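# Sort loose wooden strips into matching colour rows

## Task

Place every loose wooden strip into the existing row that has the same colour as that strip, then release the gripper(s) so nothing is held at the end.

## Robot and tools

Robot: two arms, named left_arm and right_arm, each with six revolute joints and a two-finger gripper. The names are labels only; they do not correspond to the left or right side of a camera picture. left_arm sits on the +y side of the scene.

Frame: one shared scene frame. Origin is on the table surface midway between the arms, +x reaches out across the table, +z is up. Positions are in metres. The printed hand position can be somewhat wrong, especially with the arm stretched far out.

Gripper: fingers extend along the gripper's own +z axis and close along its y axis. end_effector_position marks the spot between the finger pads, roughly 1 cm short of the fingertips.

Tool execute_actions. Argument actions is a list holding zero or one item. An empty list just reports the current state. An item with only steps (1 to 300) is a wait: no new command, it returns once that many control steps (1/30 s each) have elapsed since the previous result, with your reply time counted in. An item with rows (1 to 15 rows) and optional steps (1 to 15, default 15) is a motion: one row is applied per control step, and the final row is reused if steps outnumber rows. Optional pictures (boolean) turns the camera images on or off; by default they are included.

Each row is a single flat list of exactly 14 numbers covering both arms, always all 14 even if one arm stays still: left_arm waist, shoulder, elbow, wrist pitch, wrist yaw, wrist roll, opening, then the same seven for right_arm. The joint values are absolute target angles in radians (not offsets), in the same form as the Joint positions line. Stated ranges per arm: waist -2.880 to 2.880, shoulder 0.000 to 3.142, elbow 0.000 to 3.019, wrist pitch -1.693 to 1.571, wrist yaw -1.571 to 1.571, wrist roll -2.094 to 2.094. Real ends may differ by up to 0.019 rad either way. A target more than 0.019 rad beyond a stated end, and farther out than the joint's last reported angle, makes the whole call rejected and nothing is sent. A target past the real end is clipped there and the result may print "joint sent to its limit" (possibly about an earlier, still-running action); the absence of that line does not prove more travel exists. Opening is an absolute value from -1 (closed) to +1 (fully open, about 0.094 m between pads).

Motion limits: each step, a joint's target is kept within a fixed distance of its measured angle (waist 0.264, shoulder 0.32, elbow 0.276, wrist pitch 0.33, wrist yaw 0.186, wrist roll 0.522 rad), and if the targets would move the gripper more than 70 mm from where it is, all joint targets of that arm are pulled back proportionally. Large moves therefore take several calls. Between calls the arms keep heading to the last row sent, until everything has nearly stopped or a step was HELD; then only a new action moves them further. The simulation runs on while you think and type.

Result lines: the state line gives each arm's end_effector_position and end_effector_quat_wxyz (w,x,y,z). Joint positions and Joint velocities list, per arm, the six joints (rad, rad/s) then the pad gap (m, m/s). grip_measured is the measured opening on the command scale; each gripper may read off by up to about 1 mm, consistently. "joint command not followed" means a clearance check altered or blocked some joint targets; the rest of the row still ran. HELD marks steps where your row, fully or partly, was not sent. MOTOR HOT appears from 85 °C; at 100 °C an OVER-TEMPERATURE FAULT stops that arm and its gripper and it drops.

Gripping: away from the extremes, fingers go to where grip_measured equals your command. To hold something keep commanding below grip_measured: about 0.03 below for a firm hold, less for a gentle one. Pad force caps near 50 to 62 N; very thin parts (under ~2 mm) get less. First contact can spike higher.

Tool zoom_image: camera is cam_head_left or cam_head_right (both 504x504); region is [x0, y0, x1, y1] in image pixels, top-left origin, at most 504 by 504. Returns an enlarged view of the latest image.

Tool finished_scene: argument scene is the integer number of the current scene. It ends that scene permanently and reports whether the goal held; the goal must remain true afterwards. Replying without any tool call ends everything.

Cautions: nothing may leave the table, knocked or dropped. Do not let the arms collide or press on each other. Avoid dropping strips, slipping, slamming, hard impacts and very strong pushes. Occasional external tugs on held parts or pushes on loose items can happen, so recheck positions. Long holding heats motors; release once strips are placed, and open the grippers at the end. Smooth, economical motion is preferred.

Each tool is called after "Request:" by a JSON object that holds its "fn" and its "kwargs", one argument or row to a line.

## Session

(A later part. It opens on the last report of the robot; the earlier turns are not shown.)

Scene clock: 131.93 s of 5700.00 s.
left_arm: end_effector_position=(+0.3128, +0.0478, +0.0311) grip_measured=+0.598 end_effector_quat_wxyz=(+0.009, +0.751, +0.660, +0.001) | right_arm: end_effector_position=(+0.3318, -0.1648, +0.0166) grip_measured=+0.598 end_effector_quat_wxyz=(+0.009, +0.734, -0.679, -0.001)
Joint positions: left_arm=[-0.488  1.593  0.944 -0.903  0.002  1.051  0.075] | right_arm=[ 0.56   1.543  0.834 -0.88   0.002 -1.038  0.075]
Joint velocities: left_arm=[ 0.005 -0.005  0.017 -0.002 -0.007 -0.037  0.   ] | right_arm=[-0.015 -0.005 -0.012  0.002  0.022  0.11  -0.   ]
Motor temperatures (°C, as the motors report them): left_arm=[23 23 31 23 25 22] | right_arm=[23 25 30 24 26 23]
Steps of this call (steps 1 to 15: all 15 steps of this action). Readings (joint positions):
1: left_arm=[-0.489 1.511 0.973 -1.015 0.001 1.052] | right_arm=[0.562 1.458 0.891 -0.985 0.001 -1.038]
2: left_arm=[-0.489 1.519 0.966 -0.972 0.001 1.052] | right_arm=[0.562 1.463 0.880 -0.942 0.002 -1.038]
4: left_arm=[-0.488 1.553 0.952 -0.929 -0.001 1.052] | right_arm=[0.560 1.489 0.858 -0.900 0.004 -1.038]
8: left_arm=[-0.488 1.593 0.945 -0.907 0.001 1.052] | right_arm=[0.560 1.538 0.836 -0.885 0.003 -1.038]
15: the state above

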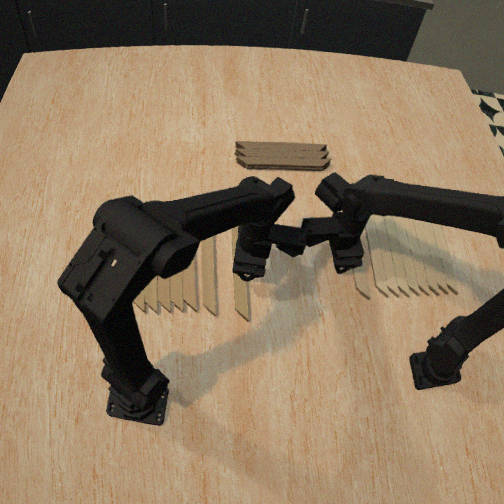

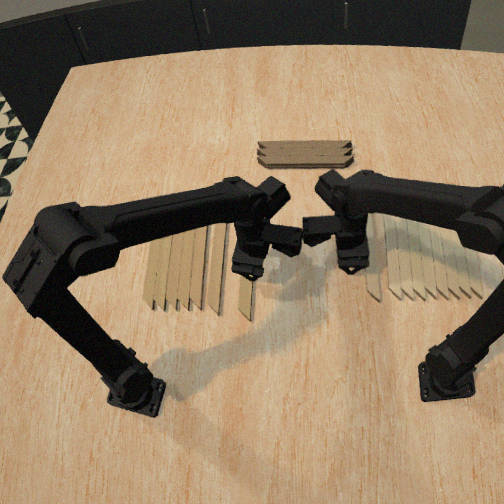

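Request:
{"fn": "execute_actions", "kwargs": {
  "actions": [
    {"rows":[[-0.47,1.5,0.95,-0.97,0,1.04,0.3,0.53,1.535,0.84,-0.87,0,-1.06,0.6],[-0.47,1.5,0.95,-0.97,0,1.04,0.3,0.53,1.535,0.84,-0.87,0,-1.06,0.6],[-0.47,1.5,0.95,-0.97,0,1.04,0.3,0.5,1.535,0.84,-0.87,0,-1.07,0.6],[-0.47,1.5,0.95,-0.97,0,1.04,0.3,0.5,1.535,0.84,-0.87,0,-1.07,0.6],[-0.47,1.5,0.95,-0.97,0,1.04,0.3,0.48,1.535,0.84,-0.87,0,-1.08,0.6],[-0.47,1.5,0.95,-0.97,0,1.04,0.3,0.47,1.535,0.84,-0.87,0,-1.09,0.6],[-0.47,1.5,0.95,-0.97,0,1.04,0.3,0.46,1.535,0.84,-0.87,0,-1.1,0.6],[-0.47,1.5,0.95,-0.97,0,1.04,0.3,0.45,1.535,0.84,-0.87,0,-1.1,0.6],[-0.46,1.5,0.95,-1.0,0,-0.63,0.3,0.44,1.535,0.84,-0.87,0,-1.1,0.6],[-0.46,1.5,0.95,-1.0,0,-0.63,0.3,0.42,1.535,0.84,-0.87,0,-1.11,0.6]]}
  ],
  "pictures": false
}}

Request:
{"fn": "execute_actions", "kwargs": {
  "actions": [
    {"steps":30}
  ],
  "pictures": false
}}

Request:
{"fn": "execute_actions", "kwargs": {
  "actions": [
    {"rows":[[-0.46,1.585,0.895,-0.87,0,-0.63,0.3,0.42,1.535,0.84,-0.87,0,-1.11,0.6]]}
  ]
}}

Request:
{"fn": "zoom_image", "kwargs": {
  "camera": "cam_head_right",
  "region": [140,180,460,330]
}}

Scene clock: 144.17 s of 5700.00 s.
left_arm: end_effector_position=(+0.3059, +0.0626, +0.0671) grip_measured=+0.303 end_effector_quat_wxyz=(+0.016, +0.484, +0.875, -0.003) | right_arm: end_effector_position=(+0.3573, -0.2071, +0.0166) grip_measured=+0.598 end_effector_quat_wxyz=(+0.008, +0.705, -0.710, -0.003)
Joint positions: left_arm=[-0.468  1.492  0.939 -0.986  0.002  0.382  0.061] | right_arm=[ 0.423  1.543  0.834 -0.879 -0.    -1.091  0.075]
Joint velocities: left_arm=[ 0.015  0.005  0.012 -0.022 -0.007 -2.791 -0.002] | right_arm=[ 0.005 -0.015  0.007 -0.017 -0.007 -0.051  0.002]
Motor temperatures (°C, as the motors report them): left_arm=[23 23 29 23 25 22] | right_arm=[23 25 30 24 26 23]
Steps of this call (steps 1 to 15: the robot went on to your last target; steps 16 to 90: nothing new was sent; then 8.73 s passed at rest; steps 91 to 105: all 15 steps of this action). Readings (joint positions):
91: left_arm=[-0.487 1.587 0.944 -0.912 0.002 1.051] | right_arm=[0.559 1.543 0.834 -0.880 0.002 -1.040]
92: left_arm=[-0.486 1.577 0.942 -0.929 0.002 1.051] | right_arm=[0.556 1.543 0.834 -0.880 0.002 -1.042]
94: left_arm=[-0.482 1.544 0.939 -0.949 0.002 1.051] | right_arm=[0.542 1.543 0.834 -0.880 0.000 -1.048]
98: left_arm=[-0.477 1.495 0.939 -0.956 0.002 1.051] | right_arm=[0.484 1.543 0.834 -0.880 0.000 -1.068]
105: the state above

Scene clock: 145.17 s of 5700.00 s.
left_arm: end_effector_position=(+0.3057, +0.0628, +0.0671) grip_measured=+0.302 end_effector_quat_wxyz=(+0.012, +0.006, +1.000, -0.010) | right_arm: end_effector_position=(+0.3573, -0.2071, +0.0166) grip_measured=+0.598 end_effector_quat_wxyz=(+0.008, +0.707, -0.707, -0.003)
Joint positions: left_arm=[-0.468  1.492  0.939 -0.987  0.002 -0.616  0.061] | right_arm=[ 0.423  1.543  0.834 -0.879 -0.    -1.097  0.075]
Joint velocities: left_arm=[ 0.005 -0.005  0.007 -0.007 -0.022  0.022 -0.001] | right_arm=[ 0.005 -0.005 -0.007 -0.007 -0.066 -0.051  0.   ]
Motor temperatures (°C, as the motors report them): left_arm=[23 23 29 23 25 22] | right_arm=[23 25 30 24 26 23]
Steps of this call (steps 1 to 30: the robot went on to your last target). Readings (joint positions):
1: left_arm=[-0.468 1.492 0.939 -0.987 0.002 0.283] | right_arm=[0.423 1.543 0.834 -0.879 -0.000 -1.093]
2: left_arm=[-0.468 1.492 0.939 -0.987 0.002 0.185] | right_arm=[0.423 1.543 0.834 -0.879 -0.000 -1.093]
4: left_arm=[-0.468 1.492 0.939 -0.987 0.002 -0.011] | right_arm=[0.423 1.543 0.834 -0.879 -0.000 -1.095]
8: left_arm=[-0.468 1.492 0.939 -0.987 0.002 -0.356] | right_arm=[0.423 1.543 0.834 -0.879 -0.000 -1.096]
30: the state above

Scene clock: 145.67 s of 5700.00 s.
left_arm: end_effector_position=(+0.3030, +0.0657, +0.0203) grip_measured=+0.302 end_effector_quat_wxyz=(+0.000, +0.003, +1.000, -0.001) | right_arm: end_effector_position=(+0.3573, -0.2071, +0.0166) grip_measured=+0.598 end_effector_quat_wxyz=(+0.008, +0.707, -0.707, -0.003)
Joint positions: left_arm=[-0.466  1.579  0.892 -0.881  0.002 -0.619  0.061] | right_arm=[ 0.423  1.543  0.834 -0.879 -0.    -1.097  0.075]
Joint velocities: left_arm=[-0.005  0.015 -0.007 -0.002 -0.022  0.022 -0.001] | right_arm=[ 0.005  0.015 -0.017 -0.017 -0.022 -0.051 -0.   ]
Motor temperatures (°C, as the motors report them): left_arm=[23 23 29 23 25 22] | right_arm=[23 25 30 24 26 23]
Steps of this call (steps 1 to 15: all 15 steps of this action). Readings (joint positions):
1: left_arm=[-0.468 1.496 0.933 -0.967 0.002 -0.616] | right_arm=[0.423 1.543 0.834 -0.879 -0.000 -1.097]
2: left_arm=[-0.468 1.504 0.926 -0.933 0.002 -0.617] | right_arm=[0.423 1.543 0.834 -0.879 -0.000 -1.097]
4: left_arm=[-0.468 1.537 0.912 -0.898 0.002 -0.617] | right_arm=[0.423 1.543 0.834 -0.879 -0.000 -1.097]
8: left_arm=[-0.467 1.581 0.892 -0.886 0.002 -0.619] | right_arm=[0.423 1.543 0.834 -0.879 -0.000 -1.097]
15: the state above

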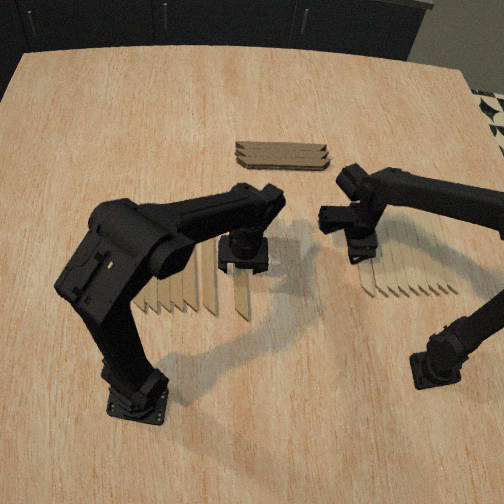

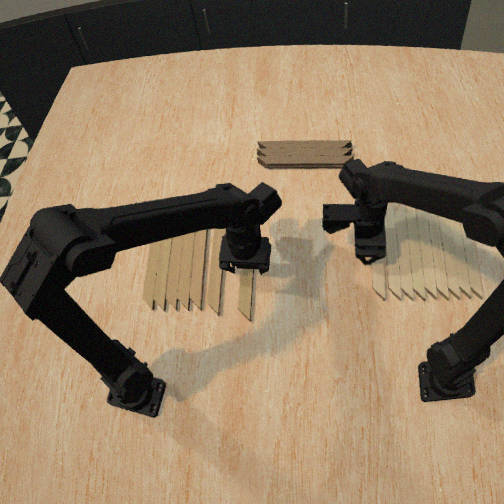

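Region (140, 180, 460, 330) of cam_head_right's 504x504 image, scaled by 1.575, with more detail than that image has; it fills the top 236 rows of this view, and the rest is white.

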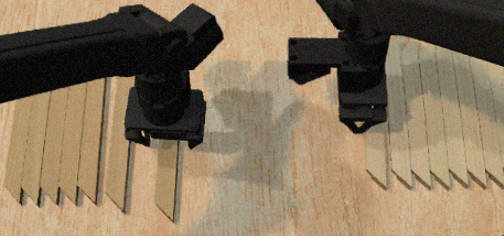

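Request:
{"fn": "execute_actions", "kwargs": {
  "actions": [
    {"rows":[[-0.46,1.585,0.895,-0.87,0,-0.63,-0.46,0.4,1.535,0.84,-0.87,0,-1.12,0.6]]}
  ],
  "pictures": false
}}

Request:
{"fn": "execute_actions", "kwargs": {
  "actions": [
    {"rows":[[-0.365,1.575,0.895,-0.87,0,-0.515,-0.46,0.46,1.535,0.84,-0.87,0,-1.12,0.6]]}
  ],
  "pictures": false
}}

Request:
{"fn": "execute_actions", "kwargs": {
  "actions": [
    {"rows":[[-0.365,1.575,0.895,-0.87,0,-0.515,-0.25,0.46,1.35,0.84,-0.87,0,-1.12,0.6]],"steps":10}
  ],
  "pictures": false
}}

Request:
{"fn": "execute_actions", "kwargs": {
  "actions": [
    {"rows":[[-0.365,1.48,0.895,-0.89,0,-0.515,-0.25,-0.6,1.3,0.84,-0.87,0,-1.12,0.6]],"steps":12}
  ],
  "pictures": false
}}

Request:
{"fn": "execute_actions", "kwargs": {
  "actions": [
    {"rows":[[-0.49,1.48,0.895,-0.89,0,1.04,0.6,-0.6,1.3,0.84,-0.87,0,-1.12,0.6]]}
  ],
  "pictures": false
}}

Request:
{"fn": "execute_actions", "kwargs": {
  "actions": [
    {"steps":15}
  ],
  "pictures": false
}}

Request:
{"fn": "execute_actions", "kwargs": {
  "actions": [
    {"rows":[[-0.49,1.58,0.895,-0.87,0,1.04,0.6,-0.6,1.3,0.84,-0.87,0,-1.12,0.6]]}
  ]
}}

Request:
{"fn": "execute_actions", "kwargs": {
  "actions": [
    {"rows":[[-0.42,1.58,0.895,-0.87,0,1.04,0.6,-0.6,1.3,0.84,-0.87,0,-1.12,0.6]],"steps":10}
  ],
  "pictures": false
}}

Request:
{"fn": "execute_actions", "kwargs": {
  "actions": [
    {"rows":[[-0.35,1.58,0.895,-0.87,0,1.07,0.6,-0.6,1.3,0.84,-0.87,0,-1.12,0.6]]}
  ]
}}

Request:
{"fn": "zoom_image", "kwargs": {
  "camera": "cam_head_right",
  "region": [140,180,460,330]
}}

Scene clock: 159.63 s of 5700.00 s.
left_arm: end_effector_position=(+0.3030, +0.0657, +0.0203) grip_measured=-0.431 end_effector_quat_wxyz=(+0.000, +0.003, +1.000, -0.001) | right_arm: end_effector_position=(+0.3591, -0.2106, +0.0166) grip_measured=+0.598 end_effector_quat_wxyz=(+0.008, +0.707, -0.708, -0.003)
Joint positions: left_arm=[-0.466  1.579  0.892 -0.881  0.002 -0.619  0.027] | right_arm=[ 0.413  1.543  0.834 -0.879 -0.    -1.108  0.075]
Joint velocities: left_arm=[-0.005 -0.015 -0.022  0.002  0.007  0.037 -0.002] | right_arm=[-0.015  0.005 -0.002 -0.017  0.051 -0.051  0.   ]
Motor temperatures (°C, as the motors report them): left_arm=[23 24 29 23 25 22] | right_arm=[23 25 30 24 26 23]
Steps of this call (steps 1 to 15: the robot went on to your last target; steps 16 to 90: nothing new was sent; then 10.47 s passed at rest; steps 91 to 105: all 15 steps of this action). Readings (joint positions):
91: left_arm=[-0.466 1.579 0.892 -0.881 0.002 -0.619] | right_arm=[0.423 1.543 0.834 -0.879 -0.000 -1.099]
92: left_arm=[-0.466 1.579 0.892 -0.881 0.002 -0.619] | right_arm=[0.421 1.543 0.834 -0.879 -0.000 -1.101]
94: left_arm=[-0.466 1.579 0.892 -0.881 0.002 -0.619] | right_arm=[0.417 1.543 0.834 -0.879 -0.000 -1.103]
98: left_arm=[-0.466 1.579 0.892 -0.881 0.002 -0.619] | right_arm=[0.413 1.543 0.834 -0.879 -0.000 -1.106]
105: the state above

Scene clock: 160.13 s of 5700.00 s.
left_arm: end_effector_position=(+0.3261, +0.1016, +0.0203) grip_measured=-0.431 end_effector_quat_wxyz=(+0.001, -0.007, +1.000, -0.000) | right_arm: end_effector_position=(+0.3522, -0.1974, +0.0166) grip_measured=+0.598 end_effector_quat_wxyz=(+0.008, +0.721, -0.693, -0.002)
Joint positions: left_arm=[-0.357  1.579  0.892 -0.881 -0.001 -0.531  0.027] | right_arm=[ 0.454  1.543  0.834 -0.879  0.    -1.108  0.075]
Joint velocities: left_arm=[-0.005  0.015  0.002 -0.017  0.037  0.022 -0.001] | right_arm=[ 0.005 -0.005 -0.007  0.002  0.051  0.022 -0.   ]
Motor temperatures (°C, as the motors report them): left_arm=[23 24 29 23 25 22] | right_arm=[23 25 30 24 26 23]
Steps of this call (steps 1 to 15: all 15 steps of this action). Readings (joint positions):
1: left_arm=[-0.459 1.579 0.892 -0.881 0.004 -0.604] | right_arm=[0.415 1.543 0.834 -0.879 -0.000 -1.108]
2: left_arm=[-0.445 1.579 0.892 -0.881 0.005 -0.588] | right_arm=[0.420 1.543 0.834 -0.879 0.000 -1.108]
4: left_arm=[-0.402 1.579 0.892 -0.881 0.003 -0.566] | right_arm=[0.437 1.543 0.834 -0.879 0.000 -1.108]
8: left_arm=[-0.352 1.579 0.892 -0.881 -0.001 -0.544] | right_arm=[0.454 1.543 0.834 -0.879 0.000 -1.108]
15: the state above

Scene clock: 160.47 s of 5700.00 s.
left_arm: end_effector_position=(+0.3261, +0.1016, +0.0203) grip_measured=-0.253 end_effector_quat_wxyz=(+0.001, -0.005, +1.000, -0.000) | right_arm: end_effector_position=(+0.3641, -0.1908, +0.0941) grip_measured=+0.598 end_effector_quat_wxyz=(-0.098, +0.718, -0.689, +0.031)
Joint positions: left_arm=[-0.357  1.579  0.892 -0.881 -0.001 -0.528  0.035] | right_arm=[ 0.454  1.313  0.824 -0.876  0.    -1.109  0.075]
Joint velocities: left_arm=[ 0.005 -0.015 -0.007  0.002  0.022  0.022  0.   ] | right_arm=[-0.005  0.015 -0.007  0.007  0.066 -0.037  0.001]
Motor temperatures (°C, as the motors report them): left_arm=[23 24 29 23 25 22] | right_arm=[23 25 30 24 26 23]
Steps of this call (steps 1 to 10: all 10 steps of this action). Readings (joint positions):
1: left_arm=[-0.357 1.579 0.892 -0.881 -0.001 -0.530] | right_arm=[0.454 1.532 0.833 -0.878 0.000 -1.108]
2: left_arm=[-0.357 1.579 0.892 -0.881 -0.001 -0.530] | right_arm=[0.454 1.508 0.828 -0.878 0.000 -1.108]
4: left_arm=[-0.357 1.579 0.892 -0.881 -0.001 -0.529] | right_arm=[0.454 1.436 0.824 -0.878 0.000 -1.109]
8: left_arm=[-0.357 1.579 0.892 -0.881 -0.001 -0.528] | right_arm=[0.454 1.322 0.824 -0.876 0.000 -1.109]
10: the state above

Scene clock: 160.87 s of 5700.00 s.
left_arm: end_effector_position=(+0.3321, +0.0981, +0.0588) grip_measured=-0.253 end_effector_quat_wxyz=(+0.046, -0.005, +0.999, -0.026) | right_arm: end_effector_position=(+0.4045, -0.4431, +0.0940) grip_measured=+0.598 end_effector_quat_wxyz=(+0.083, -0.443, +0.890, -0.062)
Joint positions: left_arm=[-0.357  1.47   0.885 -0.881 -0.001 -0.527  0.035] | right_arm=[-0.235  1.313  0.824 -0.874 -0.002 -1.109  0.075]
Joint velocities: left_arm=[-0.005 -0.024 -0.022  0.012 -0.037  0.051 -0.001] | right_arm=[-2.017  0.005  0.002 -0.007 -0.007  0.007  0.001]
Motor temperatures (°C, as the motors report them): left_arm=[23 24 29 23 25 22] | right_arm=[23 25 30 24 26 23]
Steps of this call (steps 1 to 12: all 12 steps of this action). Readings (joint positions):
1: left_arm=[-0.357 1.574 0.891 -0.881 -0.001 -0.527] | right_arm=[0.440 1.313 0.824 -0.876 -0.007 -1.109]
2: left_arm=[-0.357 1.562 0.888 -0.881 -0.001 -0.527] | right_arm=[0.408 1.313 0.824 -0.876 -0.009 -1.109]
4: left_arm=[-0.357 1.526 0.885 -0.881 -0.001 -0.527] | right_arm=[0.301 1.313 0.824 -0.875 -0.009 -1.109]
8: left_arm=[-0.357 1.473 0.885 -0.881 -0.001 -0.527] | right_arm=[0.039 1.313 0.824 -0.874 -0.004 -1.109]
12: the state above

Scene clock: 161.37 s of 5700.00 s.
left_arm: end_effector_position=(+0.3012, +0.0518, +0.0588) grip_measured=+0.598 end_effector_quat_wxyz=(+0.052, +0.674, +0.736, +0.004) | right_arm: end_effector_position=(+0.3530, -0.5744, +0.0940) grip_measured=+0.598 end_effector_quat_wxyz=(+0.069, -0.270, +0.957, -0.077)
Joint positions: left_arm=[-0.497  1.47   0.885 -0.881  0.002  0.826  0.075] | right_arm=[-0.609  1.313  0.824 -0.874  0.001 -1.109  0.075]
Joint velocities: left_arm=[ 0.005 -0.024  0.007  0.002  0.007  1.282  0.001] | right_arm=[-0.005 -0.005 -0.022 -0.002 -0.007  0.066 -0.001]
Motor temperatures (°C, as the motors report them): left_arm=[23 24 29 23 25 22] | right_arm=[23 25 30 24 26 23]
Steps of this call (steps 1 to 15: all 15 steps of this action). Readings (joint positions):
1: left_arm=[-0.366 1.470 0.885 -0.881 -0.005 -0.449] | right_arm=[-0.304 1.313 0.824 -0.874 -0.002 -1.109]
2: left_arm=[-0.385 1.470 0.885 -0.881 -0.006 -0.351] | right_arm=[-0.373 1.313 0.824 -0.874 -0.002 -1.109]
4: left_arm=[-0.445 1.470 0.885 -0.881 -0.003 -0.155] | right_arm=[-0.508 1.313 0.824 -0.874 -0.001 -1.109]
8: left_arm=[-0.509 1.470 0.885 -0.881 0.002 0.240] | right_arm=[-0.638 1.313 0.824 -0.874 0.007 -1.109]
15: the state above

Scene clock: 161.87 s of 5700.00 s.
left_arm: end_effector_position=(+0.3012, +0.0518, +0.0588) grip_measured=+0.598 end_effector_quat_wxyz=(+0.052, +0.743, +0.667, +0.009) | right_arm: end_effector_position=(+0.3530, -0.5744, +0.0940) grip_measured=+0.598 end_effector_quat_wxyz=(+0.069, -0.270, +0.957, -0.077)
Joint positions: left_arm=[-0.497  1.47   0.885 -0.881  0.002  1.021  0.075] | right_arm=[-0.609  1.313  0.824 -0.874  0.001 -1.109  0.075]
Joint velocities: left_arm=[-0.005 -0.005 -0.002 -0.002 -0.066  0.066  0.001] | right_arm=[-0.015 -0.005 -0.012 -0.012 -0.037 -0.037 -0.   ]
Motor temperatures (°C, as the motors report them): left_arm=[23 24 29 23 25 22] | right_arm=[23 25 30 24 26 23]
Steps of this call (steps 1 to 15: the robot went on to your last target). Readings (joint positions):
1: left_arm=[-0.497 1.470 0.885 -0.881 0.002 0.866] | right_arm=[-0.609 1.313 0.824 -0.874 0.001 -1.109]
2: left_arm=[-0.497 1.470 0.885 -0.881 0.002 0.899] | right_arm=[-0.609 1.313 0.824 -0.874 0.001 -1.109]
4: left_arm=[-0.497 1.470 0.885 -0.881 0.002 0.945] | right_arm=[-0.609 1.313 0.824 -0.874 0.001 -1.109]
8: left_arm=[-0.497 1.470 0.885 -0.881 0.002 0.994] | right_arm=[-0.609 1.313 0.824 -0.874 0.001 -1.109]
15: the state above

Scene clock: 162.37 s of 5700.00 s.
left_arm: end_effector_position=(+0.2957, +0.0565, +0.0202) grip_measured=+0.598 end_effector_quat_wxyz=(+0.003, +0.746, +0.666, +0.000) | right_arm: end_effector_position=(+0.3530, -0.5744, +0.0940) grip_measured=+0.598 end_effector_quat_wxyz=(+0.069, -0.270, +0.957, -0.077)
Joint positions: left_arm=[-0.496  1.577  0.889 -0.877  0.001  1.027  0.075] | right_arm=[-0.609  1.313  0.824 -0.874  0.001 -1.109  0.075]
Joint velocities: left_arm=[ 0.005 -0.005 -0.002  0.002 -0.037 -0.007  0.001] | right_arm=[-0.015 -0.015  0.002  0.002  0.022 -0.022  0.   ]
Motor temperatures (°C, as the motors report them): left_arm=[23 24 29 23 25 22] | right_arm=[23 25 30 24 26 23]
Steps of this call (steps 1 to 15: all 15 steps of this action). Readings (joint positions):
1: left_arm=[-0.497 1.477 0.885 -0.881 0.002 1.023] | right_arm=[-0.609 1.313 0.824 -0.874 0.001 -1.109]
2: left_arm=[-0.497 1.490 0.887 -0.880 0.002 1.023] | right_arm=[-0.609 1.313 0.824 -0.874 0.001 -1.109]
4: left_arm=[-0.497 1.530 0.887 -0.879 0.002 1.025] | right_arm=[-0.609 1.313 0.824 -0.874 0.001 -1.109]
8: left_arm=[-0.497 1.577 0.889 -0.878 0.001 1.027] | right_arm=[-0.609 1.313 0.824 -0.874 0.001 -1.109]
15: the state above

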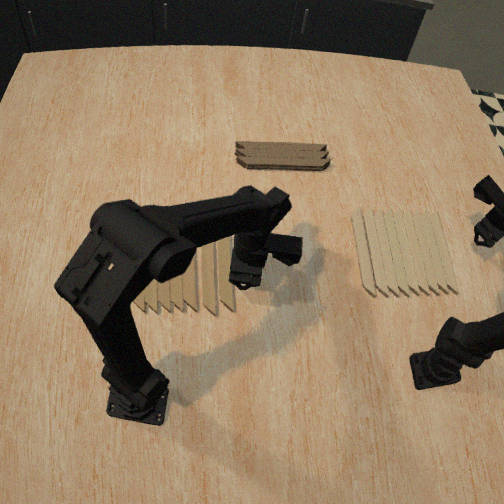

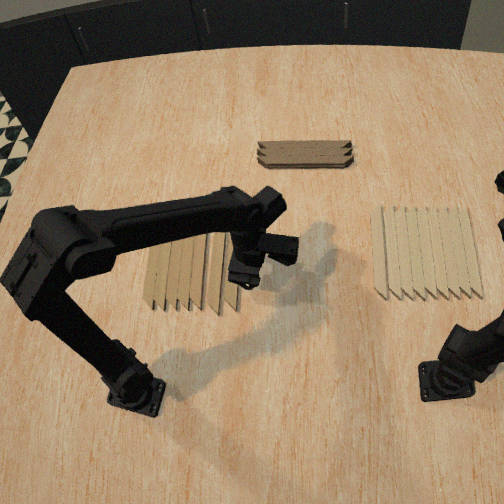

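Scene clock: 162.70 s of 5700.00 s.
left_arm: end_effector_position=(+0.3142, +0.0826, +0.0202) grip_measured=+0.598 end_effector_quat_wxyz=(+0.002, +0.718, +0.696, +0.000) | right_arm: end_effector_position=(+0.3530, -0.5744, +0.0940) grip_measured=+0.598 end_effector_quat_wxyz=(+0.069, -0.270, +0.957, -0.077)
Joint positions: left_arm=[-0.414  1.577  0.889 -0.877  0.     1.028  0.075] | right_arm=[-0.609  1.313  0.824 -0.874  0.001 -1.109  0.075]
Joint velocities: left_arm=[ 0.005 -0.005  0.012 -0.017  0.022  0.022 -0.001] | right_arm=[ 0.005 -0.015 -0.012  0.022  0.037  0.051 -0.   ]
Motor temperatures (°C, as the motors report them): left_arm=[23 24 29 23 25 22] | right_arm=[23 25 30 24 26 23]
Steps of this call (steps 1 to 10: all 10 steps of this action). Readings (joint positions):
1: left_arm=[-0.491 1.577 0.889 -0.877 0.002 1.028] | right_arm=[-0.609 1.313 0.824 -0.874 0.001 -1.109]
2: left_arm=[-0.481 1.577 0.889 -0.877 0.002 1.028] | right_arm=[-0.609 1.313 0.824 -0.874 0.001 -1.109]
4: left_arm=[-0.449 1.577 0.889 -0.877 0.002 1.028] | right_arm=[-0.609 1.313 0.824 -0.874 0.001 -1.109]
8: left_arm=[-0.414 1.577 0.889 -0.877 0.000 1.028] | right_arm=[-0.609 1.313 0.824 -0.874 0.001 -1.109]
10: the state above

Scene clock: 163.20 s of 5700.00 s.
left_arm: end_effector_position=(+0.3271, +0.1039, +0.0202) grip_measured=+0.598 end_effector_quat_wxyz=(+0.003, +0.705, +0.710, -0.001) | right_arm: end_effector_position=(+0.3530, -0.5744, +0.0940) grip_measured=+0.598 end_effector_quat_wxyz=(+0.069, -0.270, +0.957, -0.077)
Joint positions: left_arm=[-0.349  1.577  0.889 -0.877  0.003  1.055  0.075] | right_arm=[-0.609  1.313  0.824 -0.874  0.001 -1.109  0.075]
Joint velocities: left_arm=[-0.024 -0.024 -0.012 -0.012  0.022  0.007 -0.002] | right_arm=[-0.015 -0.015 -0.002 -0.007  0.066 -0.051  0.001]
Motor temperatures (°C, as the motors report them): left_arm=[23 24 29 23 25 22] | right_arm=[23 25 30 24 26 23]
Steps of this call (steps 1 to 15: all 15 steps of this action). Readings (joint positions):
1: left_arm=[-0.410 1.577 0.889 -0.877 0.002 1.033] | right_arm=[-0.609 1.313 0.824 -0.874 0.001 -1.109]
2: left_arm=[-0.402 1.577 0.889 -0.877 0.003 1.038] | right_arm=[-0.609 1.313 0.824 -0.874 0.001 -1.109]
4: left_arm=[-0.377 1.577 0.889 -0.877 0.003 1.045] | right_arm=[-0.609 1.313 0.824 -0.874 0.001 -1.109]
8: left_arm=[-0.349 1.577 0.889 -0.877 0.003 1.051] | right_arm=[-0.609 1.313 0.824 -0.874 0.001 -1.109]
15: the state above

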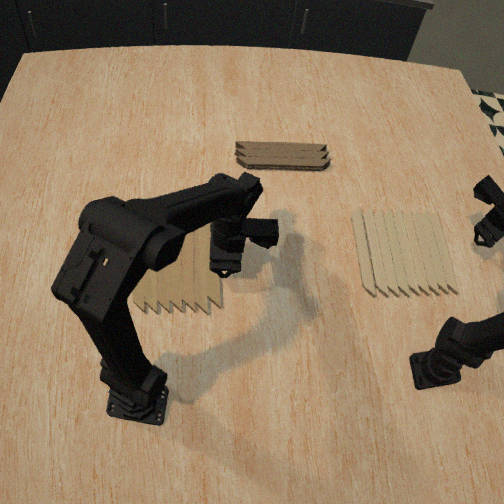

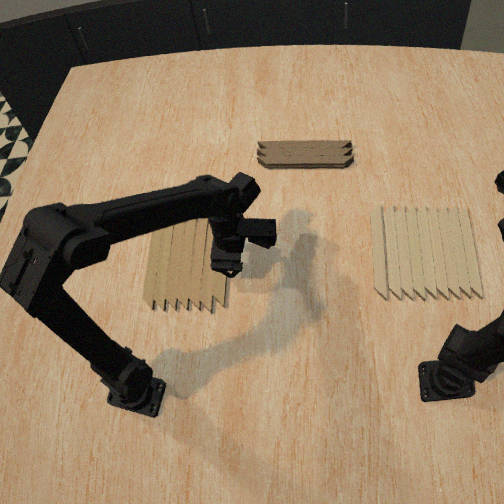

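Region (140, 180, 460, 330) of cam_head_right's 504x504 image, scaled by 1.575, with more detail than that image has; it fills the top 236 rows of this view, and the rest is white.

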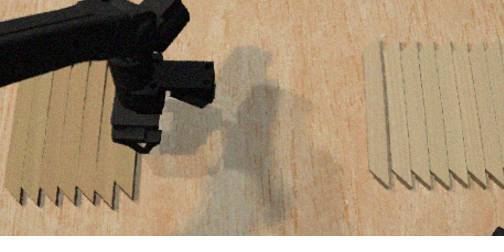

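Request:
{"fn": "execute_actions", "kwargs": {
  "actions": [
    {"rows":[[-0.5,1.5,0.895,-0.87,0,1.07,0.6,-0.6,1.3,0.84,-0.87,0,-1.12,0.6]]}
  ],
  "pictures": false
}}

Request:
{"fn": "finished_scene", "kwargs": {
  "scene": 1
}}

Scene clock: 165.57 s of 5700.00 s.
left_arm: end_effector_position=(+0.2985, +0.0494, +0.0490) grip_measured=+0.598 end_effector_quat_wxyz=(+0.041, +0.759, +0.650, +0.007) | right_arm: end_effector_position=(+0.3530, -0.5744, +0.0940) grip_measured=+0.598 end_effector_quat_wxyz=(+0.069, -0.270, +0.957, -0.077)
Joint positions: left_arm=[-0.506  1.497  0.886 -0.877  0.002  1.058  0.075] | right_arm=[-0.609  1.313  0.824 -0.874  0.001 -1.109  0.075]
Joint velocities: left_arm=[ 0.005 -0.015 -0.022  0.002 -0.007  0.051 -0.   ] | right_arm=[-0.005 -0.015  0.017 -0.012 -0.095  0.066 -0.   ]
Motor temperatures (°C, as the motors report them): left_arm=[23 24 29 23 25 22] | right_arm=[23 25 30 24 26 23]
Steps of this call (steps 1 to 15: the robot went on to your last target; steps 16 to 56: nothing new was sent; steps 57 to 71: all 15 steps of this action). Readings (joint positions):
57: left_arm=[-0.360 1.573 0.889 -0.877 -0.002 1.055] | right_arm=[-0.609 1.313 0.824 -0.874 0.001 -1.109]
58: left_arm=[-0.382 1.565 0.887 -0.877 -0.005 1.055] | right_arm=[-0.609 1.313 0.824 -0.874 0.001 -1.109]
60: left_arm=[-0.451 1.539 0.886 -0.877 -0.003 1.056] | right_arm=[-0.609 1.313 0.824 -0.874 0.001 -1.109]
64: left_arm=[-0.524 1.500 0.886 -0.877 0.003 1.058] | right_arm=[-0.609 1.313 0.824 -0.874 0.001 -1.109]
71: the state above

The scene is finished: the task was done.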